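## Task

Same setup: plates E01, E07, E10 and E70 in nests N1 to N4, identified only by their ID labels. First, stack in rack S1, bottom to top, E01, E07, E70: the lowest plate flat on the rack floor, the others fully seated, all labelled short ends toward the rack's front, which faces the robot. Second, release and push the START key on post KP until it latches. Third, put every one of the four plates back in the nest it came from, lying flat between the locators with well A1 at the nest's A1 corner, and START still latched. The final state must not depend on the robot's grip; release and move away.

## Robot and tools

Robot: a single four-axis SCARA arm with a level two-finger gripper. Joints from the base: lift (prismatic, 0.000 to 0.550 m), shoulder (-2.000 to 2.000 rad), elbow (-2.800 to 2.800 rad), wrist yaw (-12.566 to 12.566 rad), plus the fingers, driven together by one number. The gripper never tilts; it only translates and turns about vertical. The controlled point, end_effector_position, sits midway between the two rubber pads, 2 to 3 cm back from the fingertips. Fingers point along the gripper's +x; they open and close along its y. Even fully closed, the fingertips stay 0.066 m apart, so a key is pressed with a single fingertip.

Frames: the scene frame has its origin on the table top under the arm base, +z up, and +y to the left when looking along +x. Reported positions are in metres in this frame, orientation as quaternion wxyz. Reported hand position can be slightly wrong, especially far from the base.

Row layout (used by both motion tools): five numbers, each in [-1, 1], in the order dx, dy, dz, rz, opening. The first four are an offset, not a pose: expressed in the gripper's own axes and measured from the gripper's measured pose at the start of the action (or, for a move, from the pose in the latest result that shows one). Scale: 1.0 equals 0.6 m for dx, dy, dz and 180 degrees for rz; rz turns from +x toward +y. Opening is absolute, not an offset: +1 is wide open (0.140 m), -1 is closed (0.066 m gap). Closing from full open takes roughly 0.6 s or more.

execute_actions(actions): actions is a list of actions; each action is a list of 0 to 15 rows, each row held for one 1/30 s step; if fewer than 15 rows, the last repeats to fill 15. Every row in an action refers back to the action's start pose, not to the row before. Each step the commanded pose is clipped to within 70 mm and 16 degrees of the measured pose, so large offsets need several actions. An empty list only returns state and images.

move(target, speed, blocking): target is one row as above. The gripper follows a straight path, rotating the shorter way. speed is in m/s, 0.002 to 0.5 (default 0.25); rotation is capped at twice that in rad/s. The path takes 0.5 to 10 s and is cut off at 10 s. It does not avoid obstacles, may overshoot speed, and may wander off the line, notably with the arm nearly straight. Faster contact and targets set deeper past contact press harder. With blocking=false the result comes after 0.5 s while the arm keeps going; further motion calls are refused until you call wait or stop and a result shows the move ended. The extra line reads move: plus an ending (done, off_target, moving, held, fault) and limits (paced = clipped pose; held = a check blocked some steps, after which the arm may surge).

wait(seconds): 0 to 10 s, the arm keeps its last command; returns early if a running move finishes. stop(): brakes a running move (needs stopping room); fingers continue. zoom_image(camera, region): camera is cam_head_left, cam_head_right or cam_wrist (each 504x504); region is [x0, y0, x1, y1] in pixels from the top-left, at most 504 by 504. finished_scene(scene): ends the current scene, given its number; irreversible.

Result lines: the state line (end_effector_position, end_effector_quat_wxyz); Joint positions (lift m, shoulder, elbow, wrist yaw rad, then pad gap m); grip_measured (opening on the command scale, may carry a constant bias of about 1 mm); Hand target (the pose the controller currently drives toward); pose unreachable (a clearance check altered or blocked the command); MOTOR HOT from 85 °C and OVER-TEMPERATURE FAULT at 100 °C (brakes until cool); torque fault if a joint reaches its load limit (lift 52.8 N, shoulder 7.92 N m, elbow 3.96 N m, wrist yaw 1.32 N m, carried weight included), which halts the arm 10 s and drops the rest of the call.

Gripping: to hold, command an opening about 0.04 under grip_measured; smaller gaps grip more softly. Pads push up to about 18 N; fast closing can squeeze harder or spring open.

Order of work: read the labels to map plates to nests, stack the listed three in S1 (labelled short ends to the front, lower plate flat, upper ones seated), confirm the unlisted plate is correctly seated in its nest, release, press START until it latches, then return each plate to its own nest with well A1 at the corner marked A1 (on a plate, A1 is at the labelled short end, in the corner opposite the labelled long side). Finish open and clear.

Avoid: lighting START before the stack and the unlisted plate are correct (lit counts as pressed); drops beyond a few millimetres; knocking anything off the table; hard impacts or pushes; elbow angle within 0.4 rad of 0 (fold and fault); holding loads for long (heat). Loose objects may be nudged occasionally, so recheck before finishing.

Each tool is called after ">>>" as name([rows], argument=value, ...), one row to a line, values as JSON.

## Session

>>> execute_actions(actions=[])

Scene clock: 0.00 s.
end_effector_position=(+0.5745, +0.4494, +0.3589) grip_measured=+1.00 end_effector_quat_wxyz=(+0.895, +0.000, +0.000, +0.447)
Joint positions: [ 0.354  1.258  2.184 -2.516  0.14 ]
Hand target: +0.574, +0.449, +0.359; +0.895, +0.000, +0.000, +0.447
camera_calibration (this result's frames):
cam_wrist: T_world_to_cam=[[0.802372, -0.596823, -0.0014632, -0.182216], [-0.359658, -0.481566, -0.799212, 0.697713], [0.476284, 0.641792, -0.601047, -0.250409], [0, 0, 0, 1]] pos_world=[0.516409, 0.387954, 0.406847]

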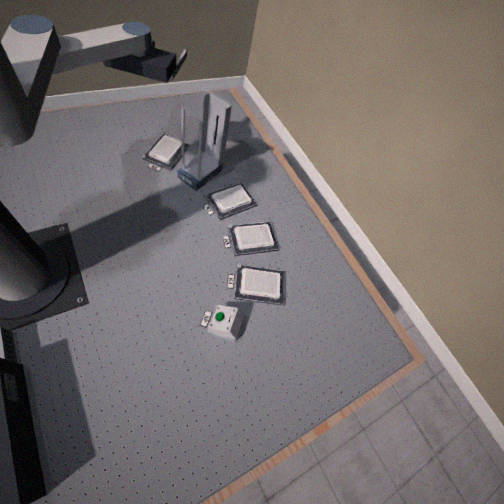

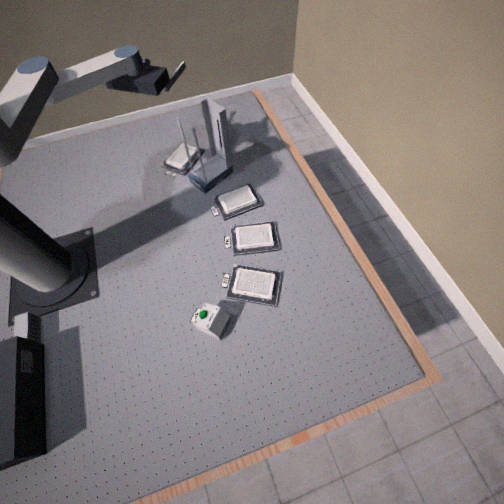

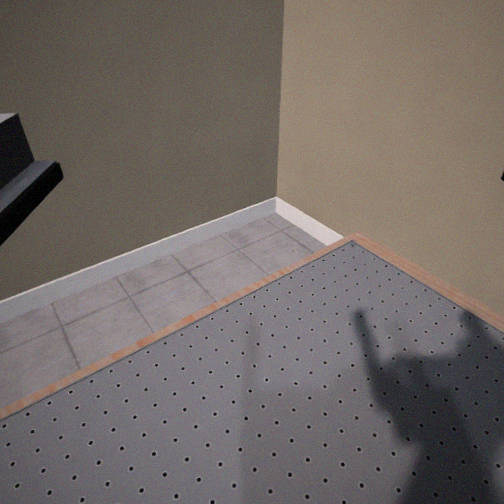

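>>> zoom_image(camera="cam_head_left", region=[130, 90, 310, 350])

>>> zoom_image(camera="cam_head_left", region=[195, 175, 300, 310])

Region (130, 90, 310, 350) of cam_head_left's 504x504 image, scaled by 1.938, with more detail than that image has; it fills the left 349 columns of this view, and the rest is white.

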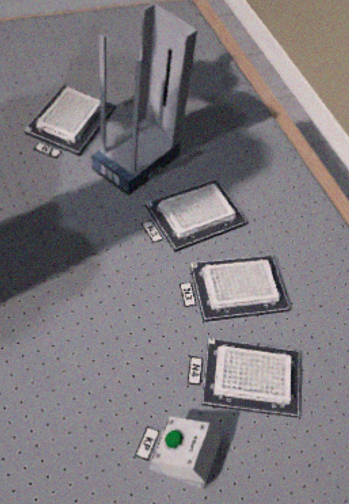

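Region (195, 175, 300, 310) of cam_head_left's 504x504 image, scaled by 3.733, with more detail than that image has.

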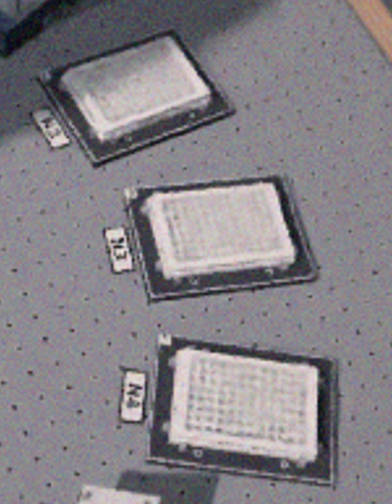

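>>> move(target=[-0.3752, -0.0285, -0.4732, -0.0558, 0.1], speed=0.35)

>>> zoom_image(camera="cam_wrist", region=[110, 80, 410, 280])

>>> move(target=[-0.0327, -0.2010, 0, -0.1028, 0.1], speed=0.3)

>>> zoom_image(camera="cam_wrist", region=[110, 0, 410, 300])

>>> move(target=[-0.0327, -0.2010, 0, -0.1028, 0.1], speed=0.3)

>>> zoom_image(camera="cam_wrist", region=[110, 80, 410, 280])

>>> move(target=[-0.0327, -0.2010, 0, -0.1028, 0.1], speed=0.3)

>>> zoom_image(camera="cam_wrist", region=[110, 80, 410, 280])

>>> move(target=[-0.0327, -0.2010, 0, -0.1028, 0.1], speed=0.3)

>>> zoom_image(camera="cam_wrist", region=[110, 80, 410, 280])

Scene clock: 20.87 s.
end_effector_position=(+0.4529, +0.2590, +0.0750) grip_measured=+0.10 end_effector_quat_wxyz=(+0.930, +0.000, +0.000, +0.366)
Joint positions: [ 0.07   1.699  0.947 -1.896  0.107]
Hand target: +0.453, +0.259, +0.075; +0.930, +0.000, +0.000, +0.367
Off the commanded pose: 0.000 m, 0 deg.
move: done
camera_calibration (this result's frames):
cam_wrist: T_world_to_cam=[[0.68566, -0.727921, -0.0014632, -0.111848], [-0.438318, -0.411263, -0.799212, 0.352736], [0.581162, 0.548629, -0.601047, -0.26435], [0, 0, 0, 1]] pos_world=[0.38493, 0.208681, 0.12286]

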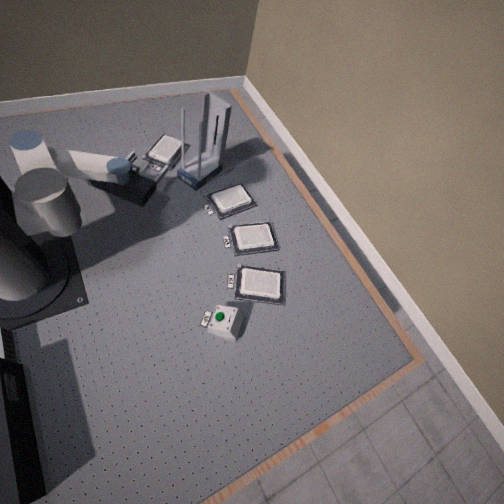

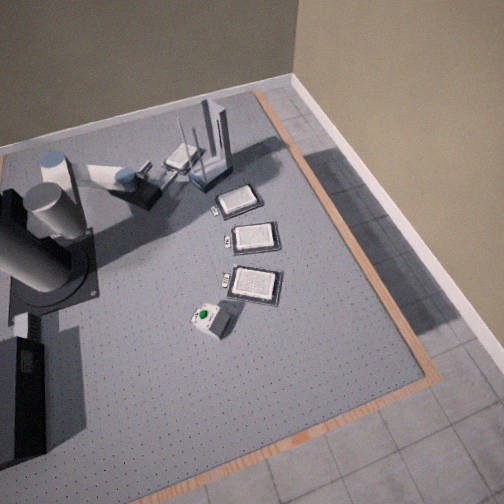

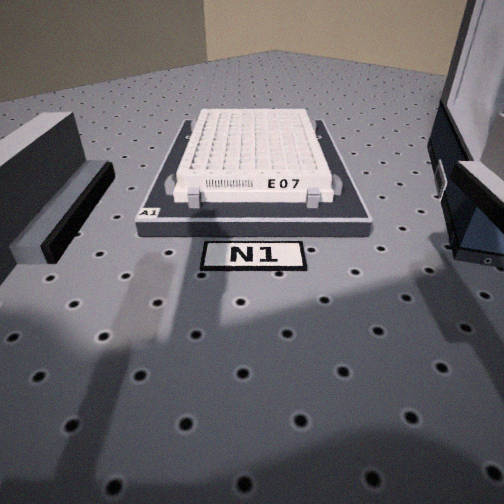

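Region (110, 80, 410, 280) of cam_wrist's 504x504 image, scaled by 1.680, with more detail than that image has.

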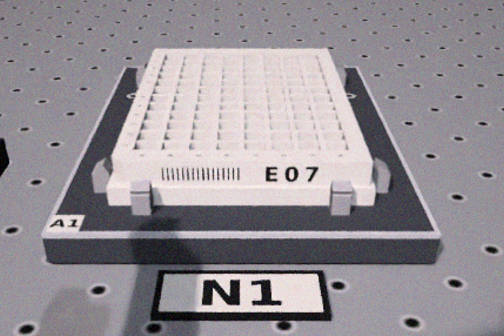

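Scene clock: 21.80 s.
end_effector_position=(+0.5207, +0.1574, +0.0750) grip_measured=+0.10 end_effector_quat_wxyz=(+0.977, +0.000, +0.000, +0.212)
Joint positions: [ 0.07   1.375  0.947 -1.896  0.107]
Hand target: +0.521, +0.157, +0.075; +0.977, +0.000, +0.000, +0.212
Off the commanded pose: 0.000 m, 0 deg.
move: done
camera_calibration (this result's frames):
cam_wrist: T_world_to_cam=[[0.418906, -0.908028, -0.0014632, -0.0651312], [-0.546259, -0.250721, -0.799212, 0.371638], [0.725341, 0.335594, -0.601047, -0.289599], [0, 0, 0, 1]] pos_world=[0.440352, 0.131224, 0.12286]

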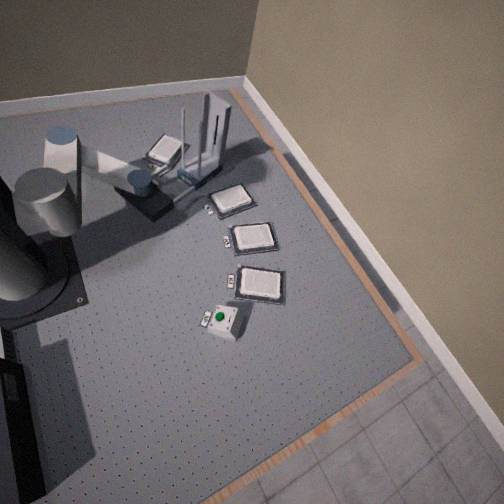

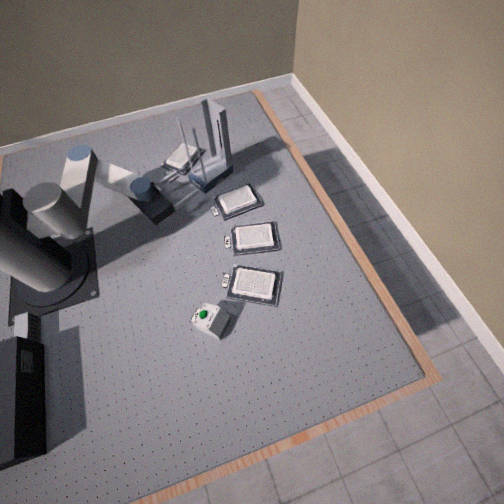

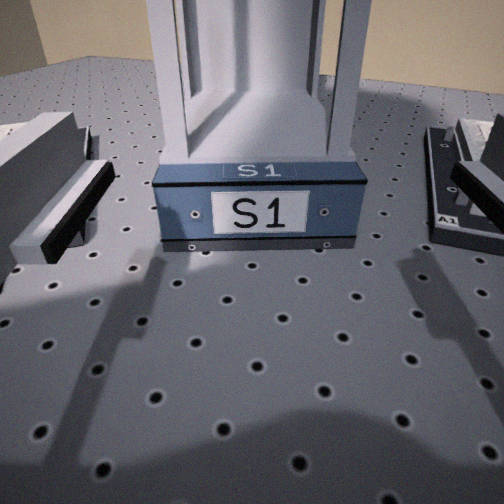

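Region (110, 0, 410, 300) of cam_wrist's 504x504 image, scaled by 1.680, with more detail than that image has.

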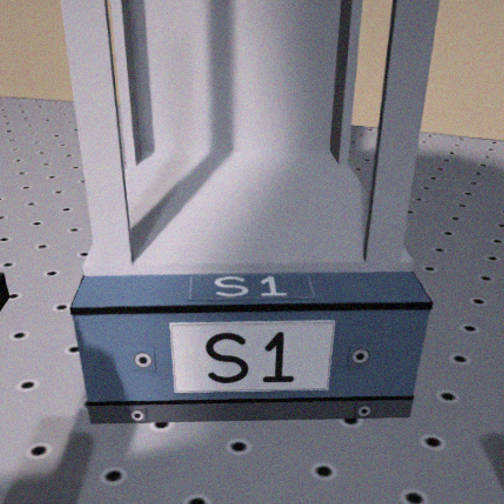

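Scene clock: 22.73 s.
end_effector_position=(+0.5528, +0.0394, +0.0750) grip_measured=+0.10 end_effector_quat_wxyz=(+0.999, +0.000, +0.000, +0.052)
Joint positions: [ 0.07   1.052  0.947 -1.896  0.107]
Hand target: +0.553, +0.040, +0.075; +0.999, +0.000, +0.000, +0.052
Off the commanded pose: 0.000 m, 0 deg.
move: done
camera_calibration (this result's frames):
cam_wrist: T_world_to_cam=[[0.108759, -0.994067, -0.0014632, -0.0108159], [-0.59761, -0.0642067, -0.799212, 0.380631], [0.794377, 0.0877957, -0.601047, -0.301689], [0, 0, 0, 1]] pos_world=[0.4683, 0.0401743, 0.12286]

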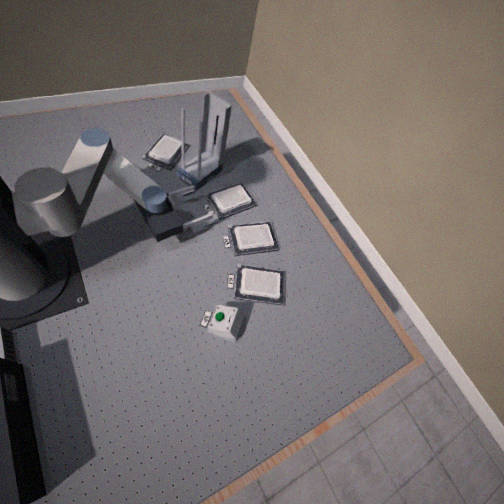

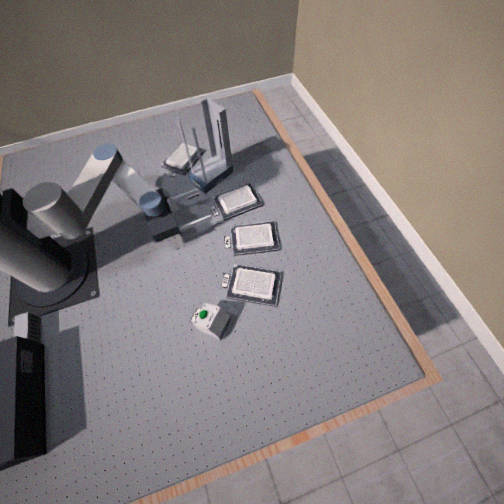

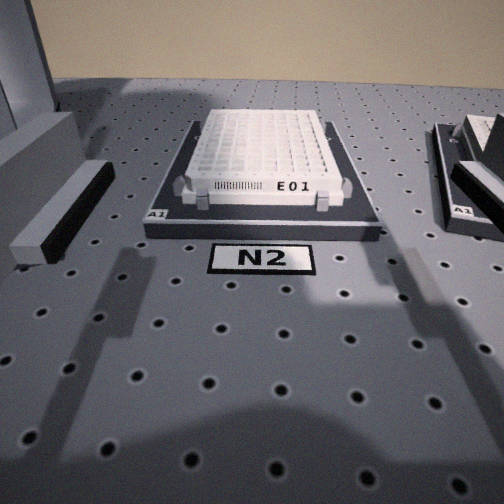

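Region (110, 80, 410, 280) of cam_wrist's 504x504 image, scaled by 1.680, with more detail than that image has.

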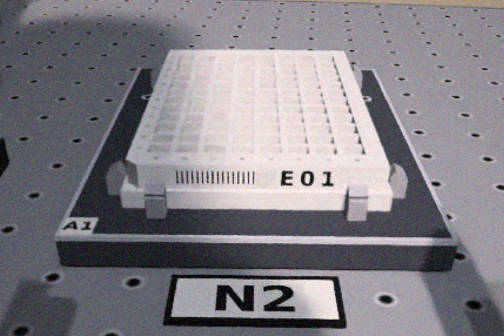

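Scene clock: 23.67 s.
end_effector_position=(+0.5458, -0.0826, +0.0750) grip_measured=+0.10 end_effector_quat_wxyz=(+0.994, +0.000, +0.000, -0.110)
Joint positions: [ 0.07   0.729  0.947 -1.896  0.107]
Hand target: +0.546, -0.083, +0.075; +0.994, +0.000, +0.000, -0.109
Off the commanded pose: 0.000 m, 0 deg.
move: done
camera_calibration (this result's frames):
cam_wrist: T_world_to_cam=[[-0.21266, -0.977125, -0.0014632, 0.0454738], [-0.587051, 0.128961, -0.799212, 0.378781], [0.781119, -0.169101, -0.601047, -0.299366], [0, 0, 0, 1]] pos_world=[0.465875, -0.0550377, 0.12286]

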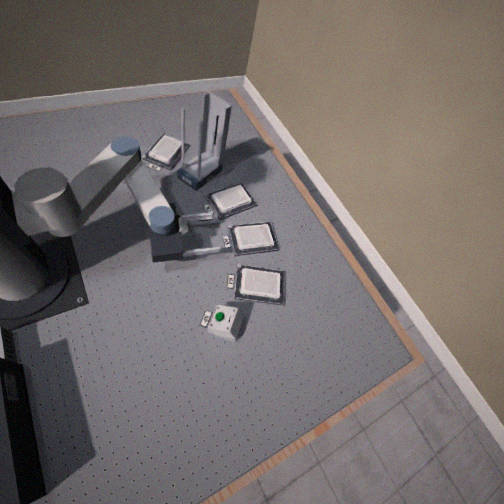

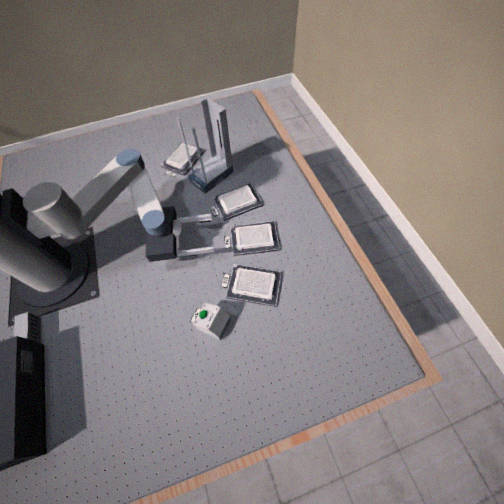

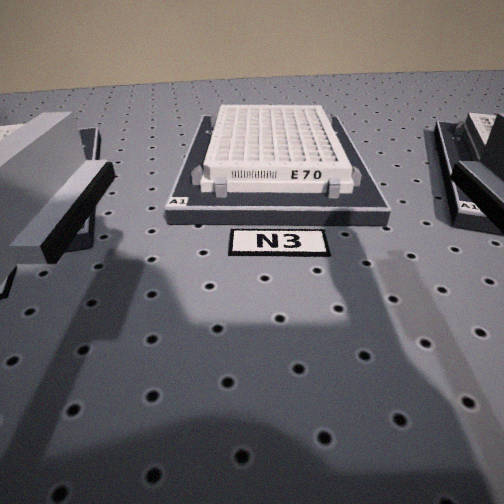

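Region (110, 80, 410, 280) of cam_wrist's 504x504 image, scaled by 1.680, with more detail than that image has.

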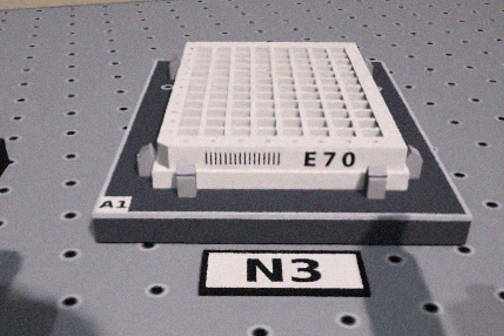

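Scene clock: 24.60 s.
end_effector_position=(+0.5003, -0.1961, +0.0750) grip_measured=+0.10 end_effector_quat_wxyz=(+0.963, +0.000, +0.000, -0.268)
Joint positions: [ 0.07   0.406  0.947 -1.896  0.107]
Hand target: +0.500, -0.196, +0.075; +0.963, +0.000, +0.000, -0.268
Off the commanded pose: 0.000 m, 0 deg.
move: done
camera_calibration (this result's frames):
cam_wrist: T_world_to_cam=[[-0.512045, -0.858957, -0.0014632, 0.097904], [-0.515676, 0.308768, -0.799212, 0.366281], [0.686941, -0.408478, -0.601047, -0.282872], [0, 0, 0, 1]] pos_world=[0.43333, -0.144548, 0.12286]

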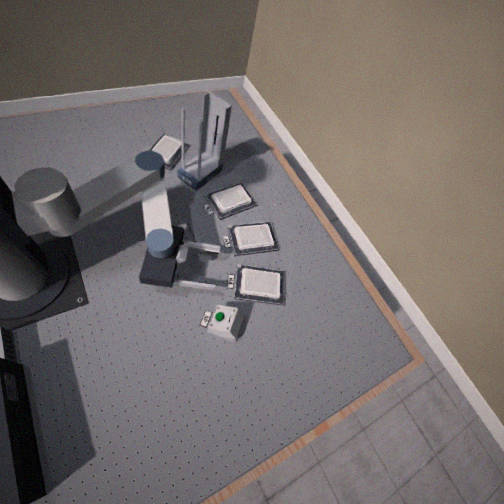

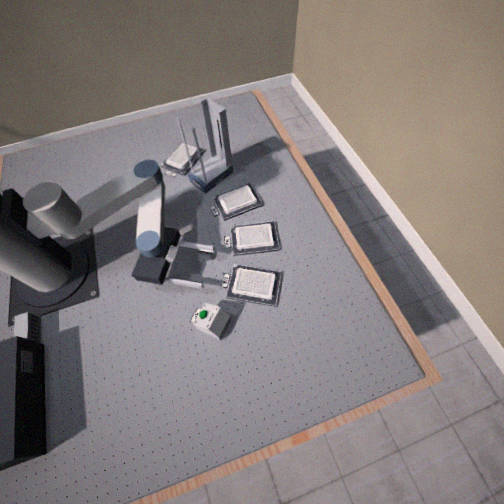

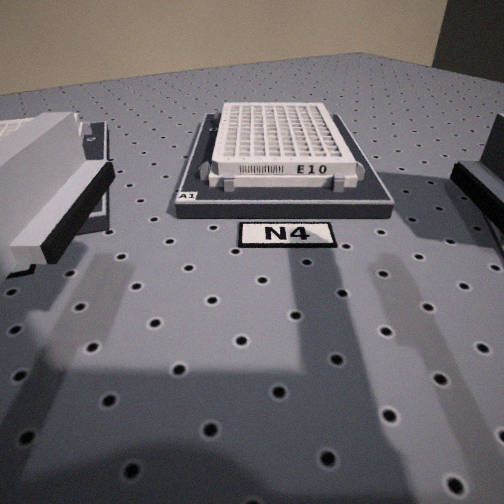

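Region (110, 80, 410, 280) of cam_wrist's 504x504 image, scaled by 1.680, with more detail than that image has.

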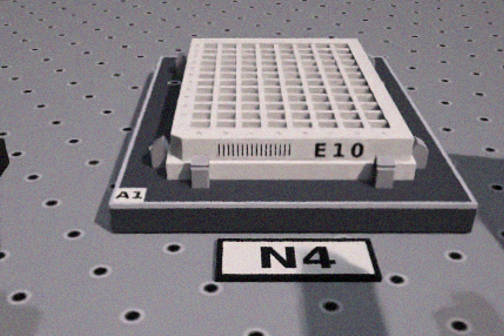

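>>> move(target=[0.0497, 0.5225, -0.0217, 0.1995, 0.1], speed=0.35)

>>> move(target=[0, 0, -0.0442, 0, 0.1], speed=0.08)

Scene clock: 63.80 s.
end_effector_position=(+0.6878, +0.0571, +0.0620) grip_measured=+0.10 end_effector_quat_wxyz=(+0.999, +0.000, +0.000, +0.042)
Joint positions: [ 0.057  0.812  1.611 -2.339  0.107]
Hand target: +0.688, +0.057, +0.062; +0.999, +0.000, +0.000, +0.042
Off the commanded pose: 0.000 m, 0 deg.
move: done
camera_calibration (this result's frames):
cam_wrist: T_world_to_cam=[[0.0896442, -0.995973, -0.0014632, 0.00528895], [-0.598733, -0.0527158, -0.799212, 0.452161], [0.795917, 0.0725208, -0.601047, -0.41843], [0, 0, 0, 1]] pos_world=[0.603285, 0.0594486, 0.109884]

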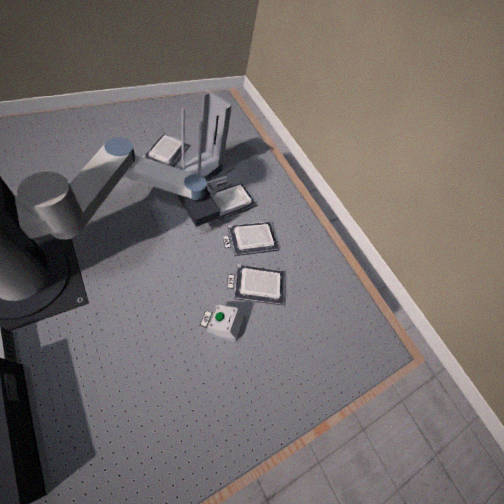

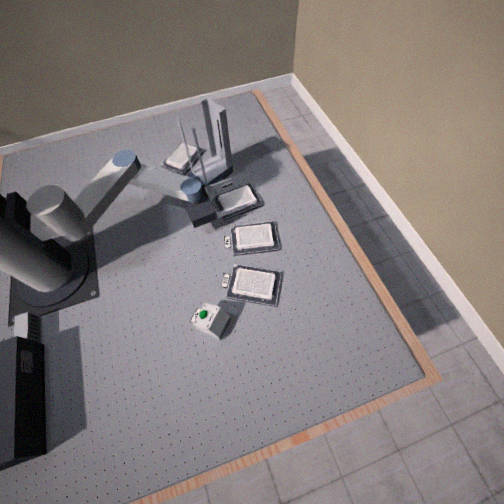

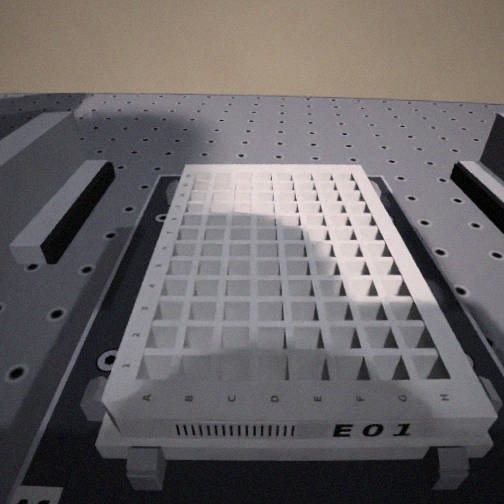

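Scene clock: 64.53 s.
end_effector_position=(+0.6878, +0.0571, +0.0354) grip_measured=+0.10 end_effector_quat_wxyz=(+0.999, +0.000, +0.000, +0.042)
Joint positions: [ 0.03   0.812  1.611 -2.339  0.107]
Hand target: +0.688, +0.057, +0.035; +0.999, +0.000, +0.000, +0.042
Off the commanded pose: 0.000 m, 0 deg.
move: done
camera_calibration (this result's frames):
cam_wrist: T_world_to_cam=[[0.0896227, -0.995975, -0.0014632, 0.00525858], [-0.598734, -0.0527029, -0.799212, 0.430911], [0.795918, 0.0725037, -0.601047, -0.434407], [0, 0, 0, 1]] pos_world=[0.603282, 0.0594438, 0.0832974]

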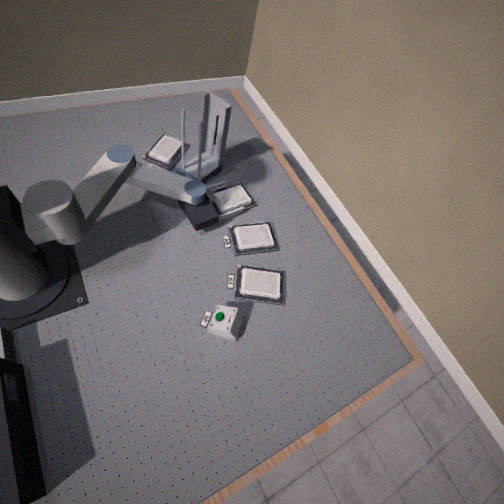

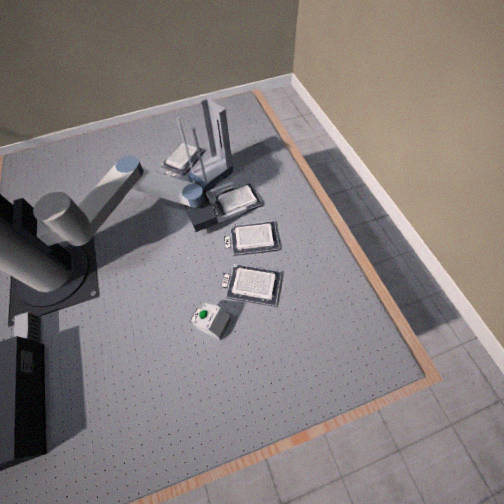

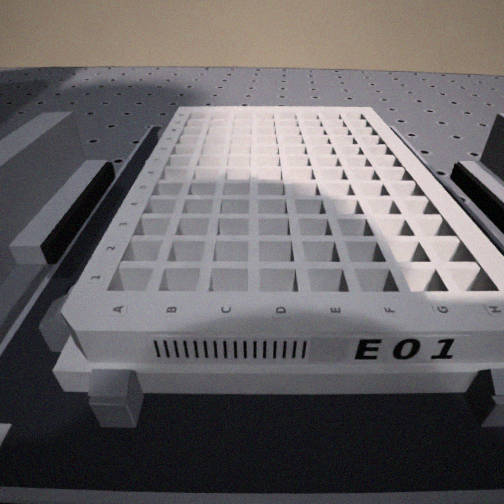

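>>> execute_actions(actions=[])

Scene clock: 74.77 s.
end_effector_position=(+0.6878, +0.0571, +0.0354) grip_measured=+0.10 end_effector_quat_wxyz=(+0.999, +0.000, +0.000, +0.042)
Joint positions: [ 0.03   0.812  1.611 -2.339  0.107]
Hand target: +0.688, +0.057, +0.035; +0.999, +0.000, +0.000, +0.042
Off the commanded pose: 0.000 m, 0 deg.
camera_calibration (this result's frames):
cam_wrist: T_world_to_cam=[[0.0896225, -0.995975, -0.0014632, 0.00525866], [-0.598734, -0.0527028, -0.799212, 0.430912], [0.795918, 0.0725035, -0.601047, -0.434406], [0, 0, 0, 1]] pos_world=[0.603282, 0.0594437, 0.0832989]

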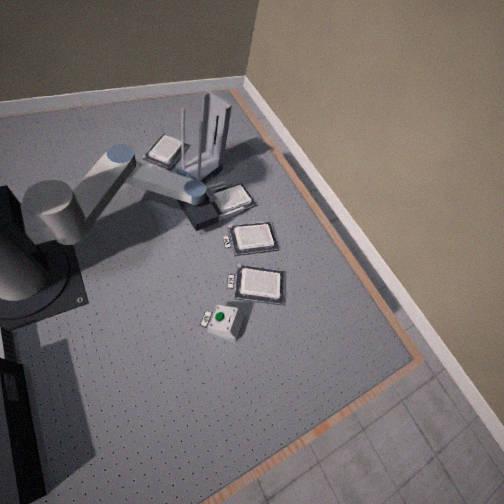

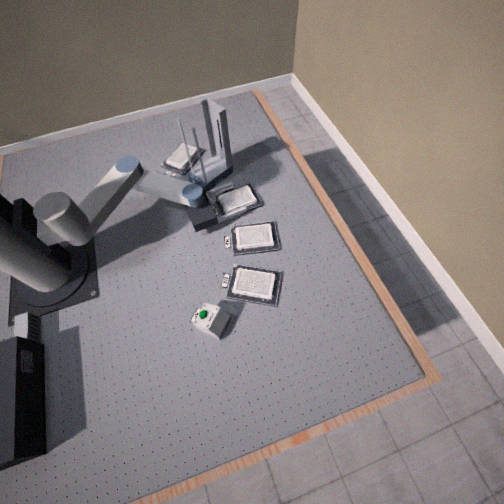

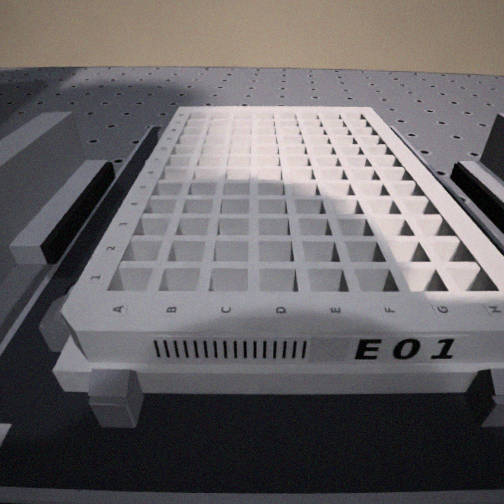

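>>> move(target=[0.0003, 0.0009, -0.0007, 0, 0.1], speed=0.01)

>>> move(target=[0, 0, 0, 0, -0.62], speed=0.01)

Scene clock: 76.87 s.
end_effector_position=(+0.6879, +0.0575, +0.0350) grip_measured=+0.10 end_effector_quat_wxyz=(+0.999, +0.000, +0.000, +0.042)
Joint positions: [ 0.03   0.813  1.612 -2.341  0.107]
Hand target: +0.688, +0.058, +0.035; +0.999, +0.000, +0.000, +0.042
Off the commanded pose: 0.000 m, 0 deg.
move: done
camera_calibration (this result's frames):
cam_wrist: T_world_to_cam=[[0.0895666, -0.99598, -0.0014632, 0.00574034], [-0.598737, -0.0526692, -0.799212, 0.430719], [0.795922, 0.0724588, -0.601047, -0.434746], [0, 0, 0, 1]] pos_world=[0.603397, 0.0599041, 0.0829415]

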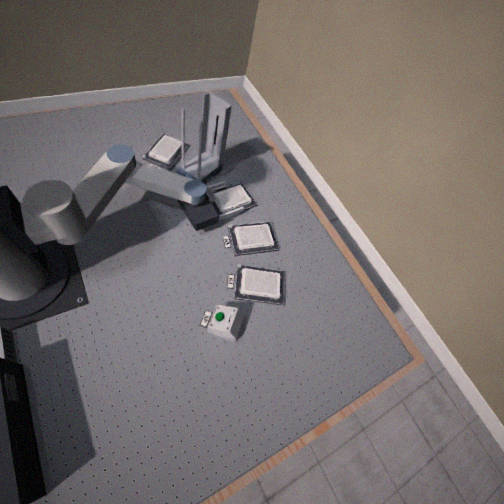

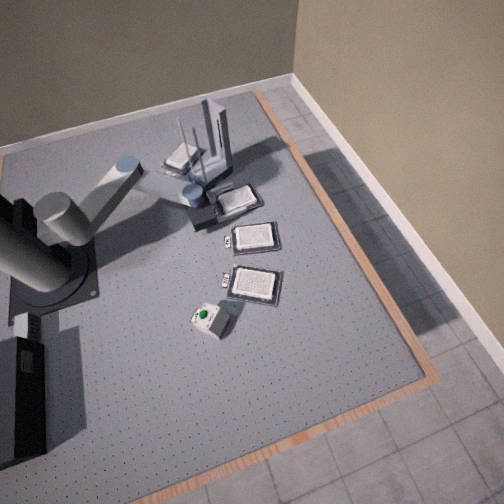

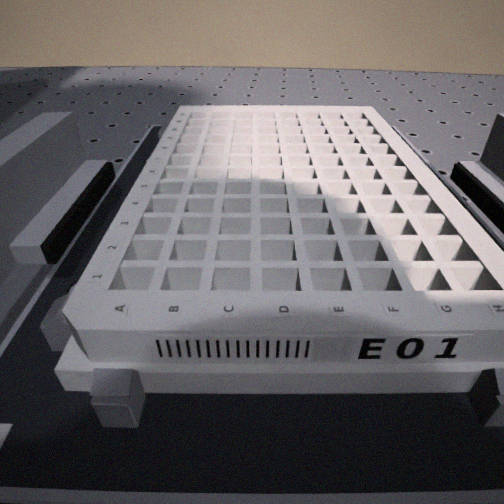

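Scene clock: 77.37 s.
end_effector_position=(+0.6879, +0.0575, +0.0350) grip_measured=-0.56 end_effector_quat_wxyz=(+0.999, +0.000, +0.000, +0.042)
Joint positions: [ 0.03   0.813  1.612 -2.341  0.082]
Hand target: +0.688, +0.058, +0.035; +0.999, +0.000, +0.000, +0.042
Off the commanded pose: 0.000 m, 0 deg.
move: done
camera_calibration (this result's frames):
cam_wrist: T_world_to_cam=[[0.089533, -0.995983, -0.0014632, 0.00575263], [-0.598739, -0.0526489, -0.799212, 0.430719], [0.795925, 0.0724319, -0.601047, -0.434746], [0, 0, 0, 1]] pos_world=[0.603397, 0.0598959, 0.0829415]

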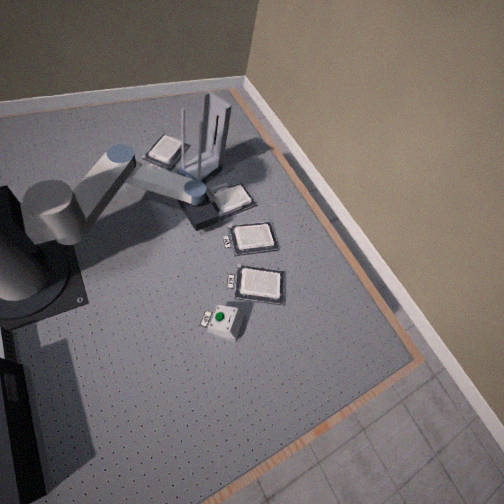

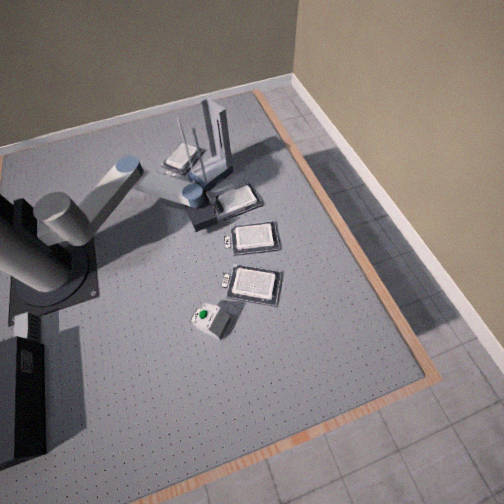

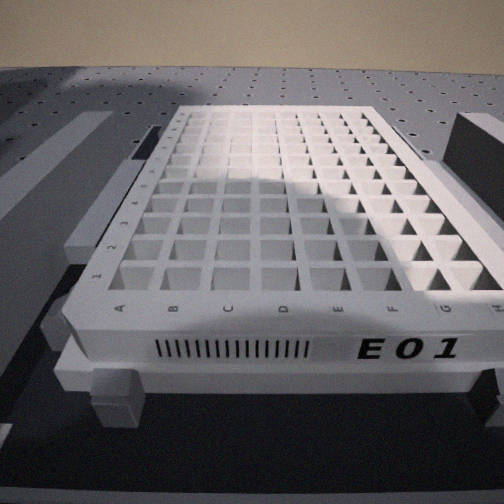

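>>> move(target=[0, 0, 0.5167, 0, -0.62], speed=0.25)

Scene clock: 82.67 s.
end_effector_position=(+0.6879, +0.0575, +0.3451) grip_measured=-0.56 end_effector_quat_wxyz=(+0.999, +0.000, +0.000, +0.042)
Joint positions: [ 0.34   0.813  1.612 -2.341  0.082]
Hand target: +0.688, +0.058, +0.345; +0.999, +0.000, +0.000, +0.042
Off the commanded pose: 0.000 m, 0 deg.
move: done
camera_calibration (this result's frames):
cam_wrist: T_world_to_cam=[[0.0895842, -0.995978, -0.0014632, 0.00618696], [-0.598736, -0.0526797, -0.799212, 0.678539], [0.795921, 0.0724729, -0.601047, -0.248382], [0, 0, 0, 1]] pos_world=[0.603404, 0.0599083, 0.393016]

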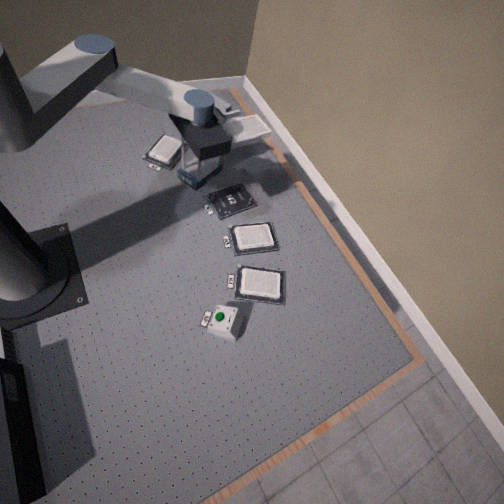

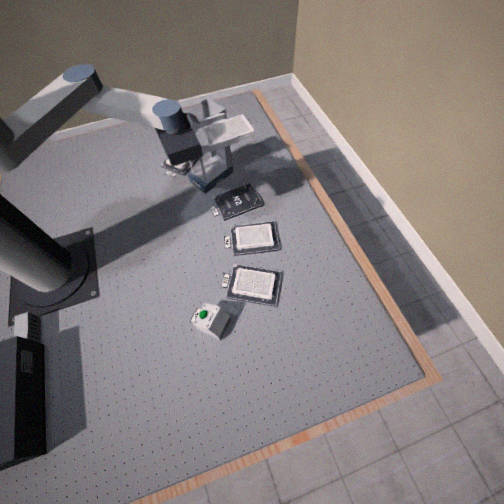

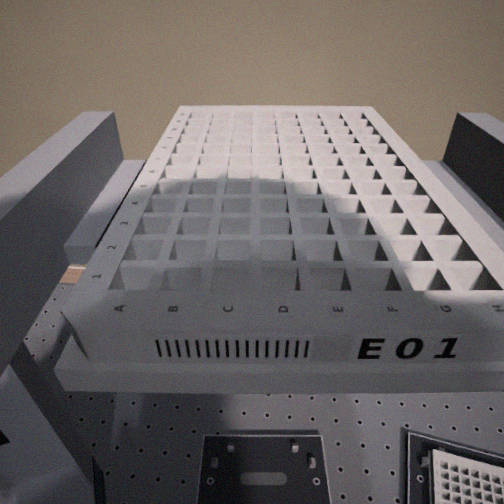

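>>> move(target=[-0.05355, 0.2808, 0, 0.1215, -0.62], speed=0.25)

Scene clock: 85.77 s.
end_effector_position=(+0.6416, +0.2228, +0.3451) grip_measured=-0.56 end_effector_quat_wxyz=(+0.973, +0.000, +0.000, +0.231)
Joint positions: [ 0.34   1.127  1.617 -2.277  0.082]
Hand target: +0.642, +0.223, +0.345; +0.973, +0.000, +0.000, +0.231
Off the commanded pose: 0.000 m, 0 deg.
move: done
camera_calibration (this result's frames):
cam_wrist: T_world_to_cam=[[0.454714, -0.890636, -0.0014632, -0.0827566], [-0.535847, -0.272264, -0.799212, 0.668101], [0.711409, 0.364197, -0.601047, -0.23429], [0, 0, 0, 1]] pos_world=[0.562307, 0.193521, 0.393014]

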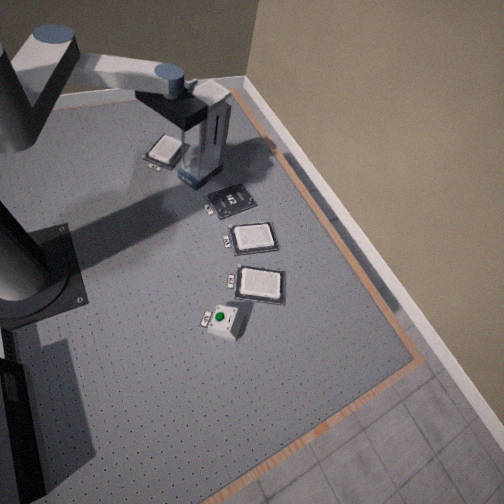

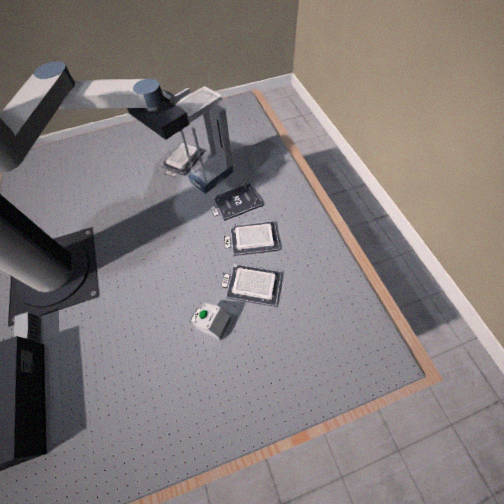

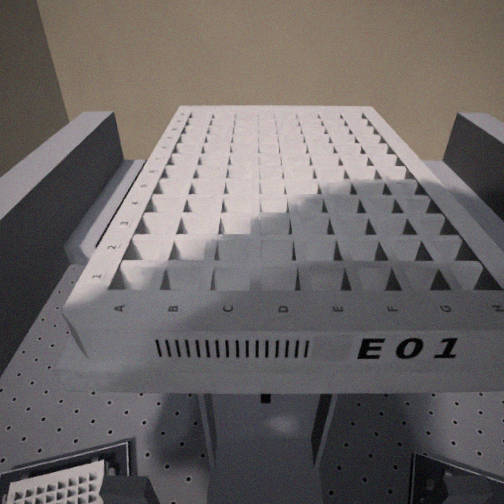

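>>> move(target=[0, 0, -0.0367, 0, -0.62], speed=0.05)

>>> zoom_image(camera="cam_wrist", region=[0, 300, 504, 504])

Scene clock: 89.17 s.
end_effector_position=(+0.6416, +0.2228, +0.3230) grip_measured=-0.56 end_effector_quat_wxyz=(+0.973, +0.000, +0.000, +0.231)
Joint positions: [ 0.318  1.127  1.617 -2.277  0.082]
Hand target: +0.642, +0.223, +0.323; +0.973, +0.000, +0.000, +0.231
Off the commanded pose: 0.000 m, 0 deg.
move: done
camera_calibration (this result's frames):
cam_wrist: T_world_to_cam=[[0.454639, -0.890675, -0.0014632, -0.0827652], [-0.53587, -0.272219, -0.799212, 0.650439], [0.71144, 0.364137, -0.601047, -0.247573], [0, 0, 0, 1]] pos_world=[0.562312, 0.193495, 0.370915]

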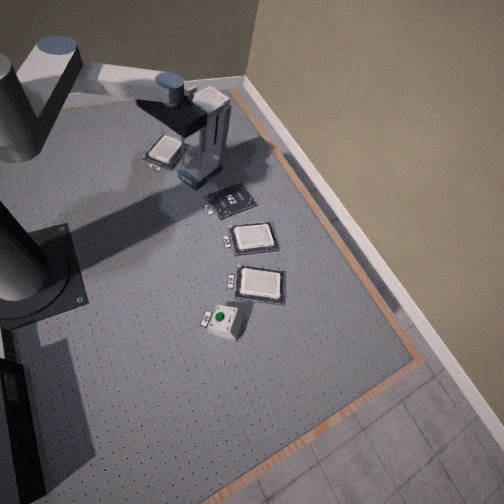

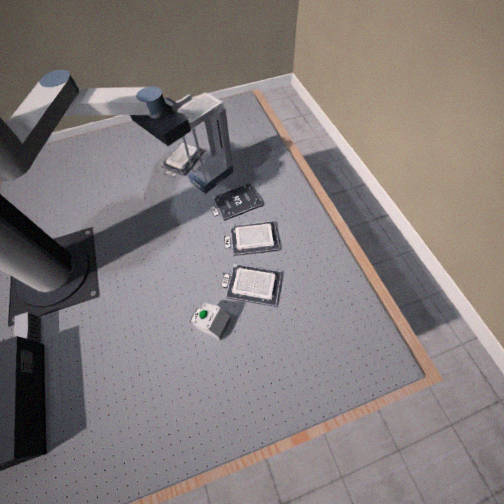

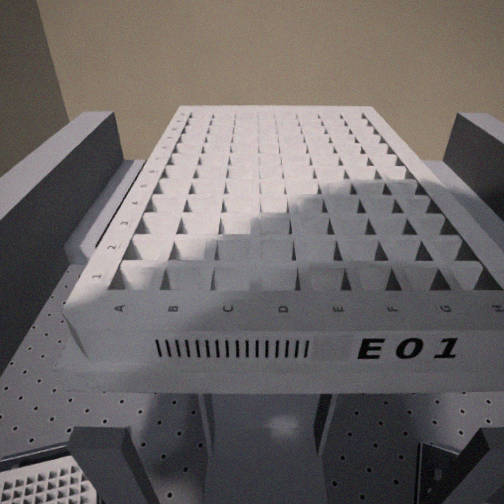

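Region (0, 300, 504, 504) of cam_wrist's 504x504 image, scaled by 1.000; it fills the top 204 rows of this view, and the rest is white.

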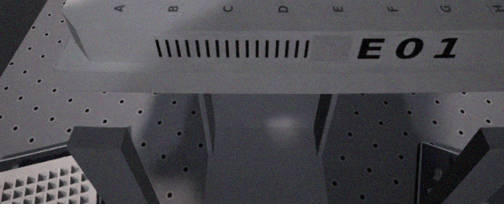

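>>> zoom_image(camera="cam_wrist", region=[40, 360, 200, 504])

>>> zoom_image(camera="cam_wrist", region=[360, 360, 504, 504])

Region (40, 360, 200, 504) of cam_wrist's 504x504 image, scaled by 3.150, with more detail than that image has; it fills the top 454 rows of this view, and the rest is white.

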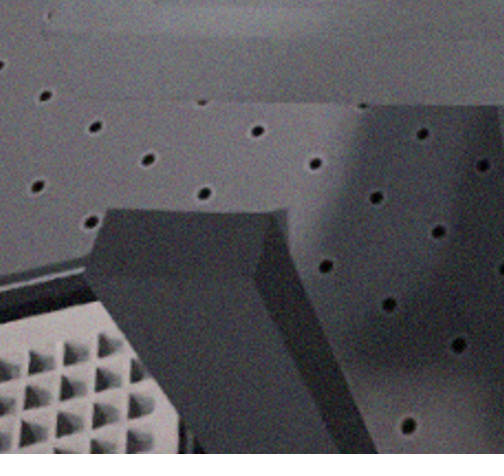

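Region (360, 360, 504, 504) of cam_wrist's 504x504 image, scaled by 3.500, with more detail than that image has.

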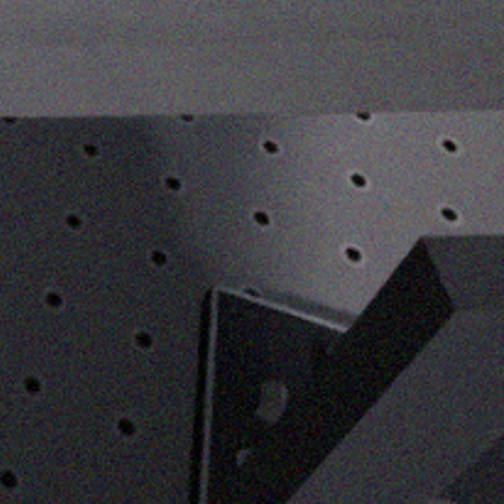

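>>> move(target=[-0.0022, -0.0007, 0, -0.0017, -0.62], speed=0.01)

>>> zoom_image(camera="cam_wrist", region=[40, 360, 200, 504])

>>> zoom_image(camera="cam_wrist", region=[360, 360, 504, 504])

Scene clock: 125.53 s.
end_effector_position=(+0.6406, +0.2218, +0.3230) grip_measured=-0.56 end_effector_quat_wxyz=(+0.973, +0.000, +0.000, +0.229)
Joint positions: [ 0.318  1.13   1.61  -2.279  0.082]
Hand target: +0.641, +0.222, +0.323; +0.974, +0.000, +0.000, +0.229
Off the commanded pose: 0.000 m, 0 deg.
move: done
camera_calibration (this result's frames):
cam_wrist: T_world_to_cam=[[0.450115, -0.89297, -0.0014632, -0.0797661], [-0.537244, -0.269496, -0.799212, 0.649938], [0.713278, 0.360523, -0.601047, -0.246913], [0, 0, 0, 1]] pos_world=[0.561197, 0.192945, 0.370915]

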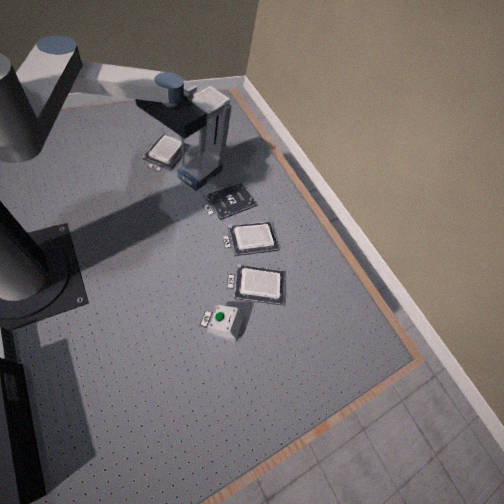

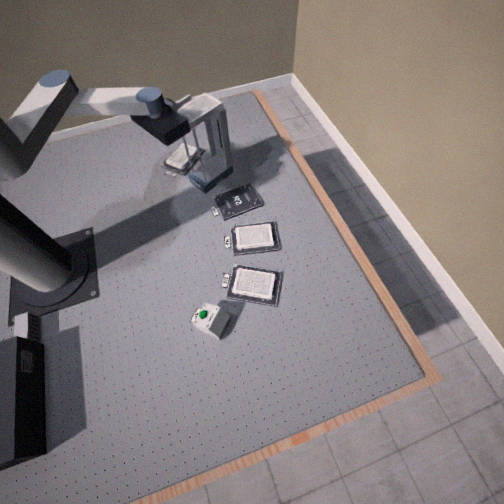

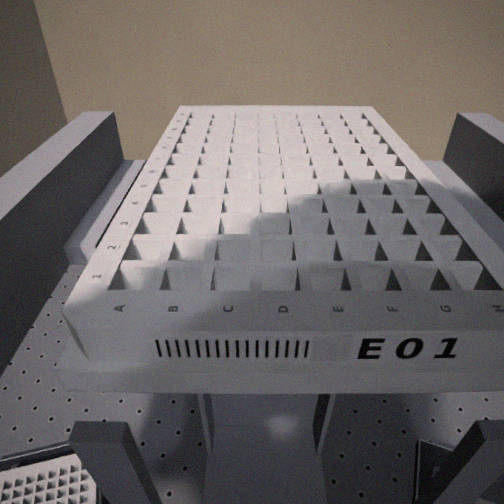

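Region (40, 360, 200, 504) of cam_wrist's 504x504 image, scaled by 3.150, with more detail than that image has; it fills the top 454 rows of this view, and the rest is white.

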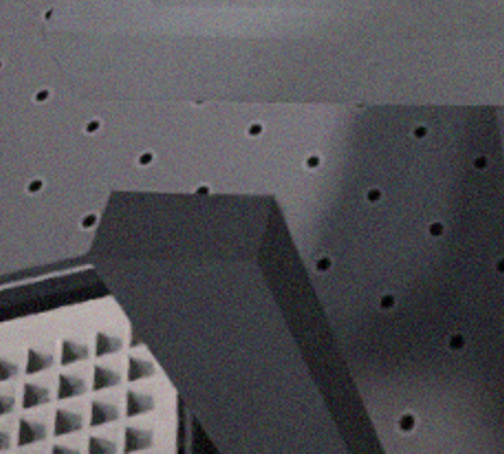

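Region (360, 360, 504, 504) of cam_wrist's 504x504 image, scaled by 3.500, with more detail than that image has.

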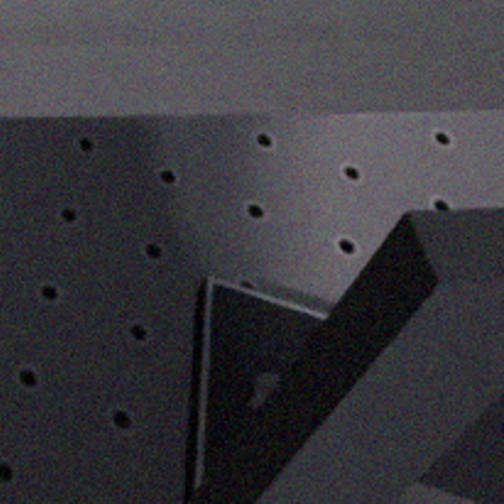

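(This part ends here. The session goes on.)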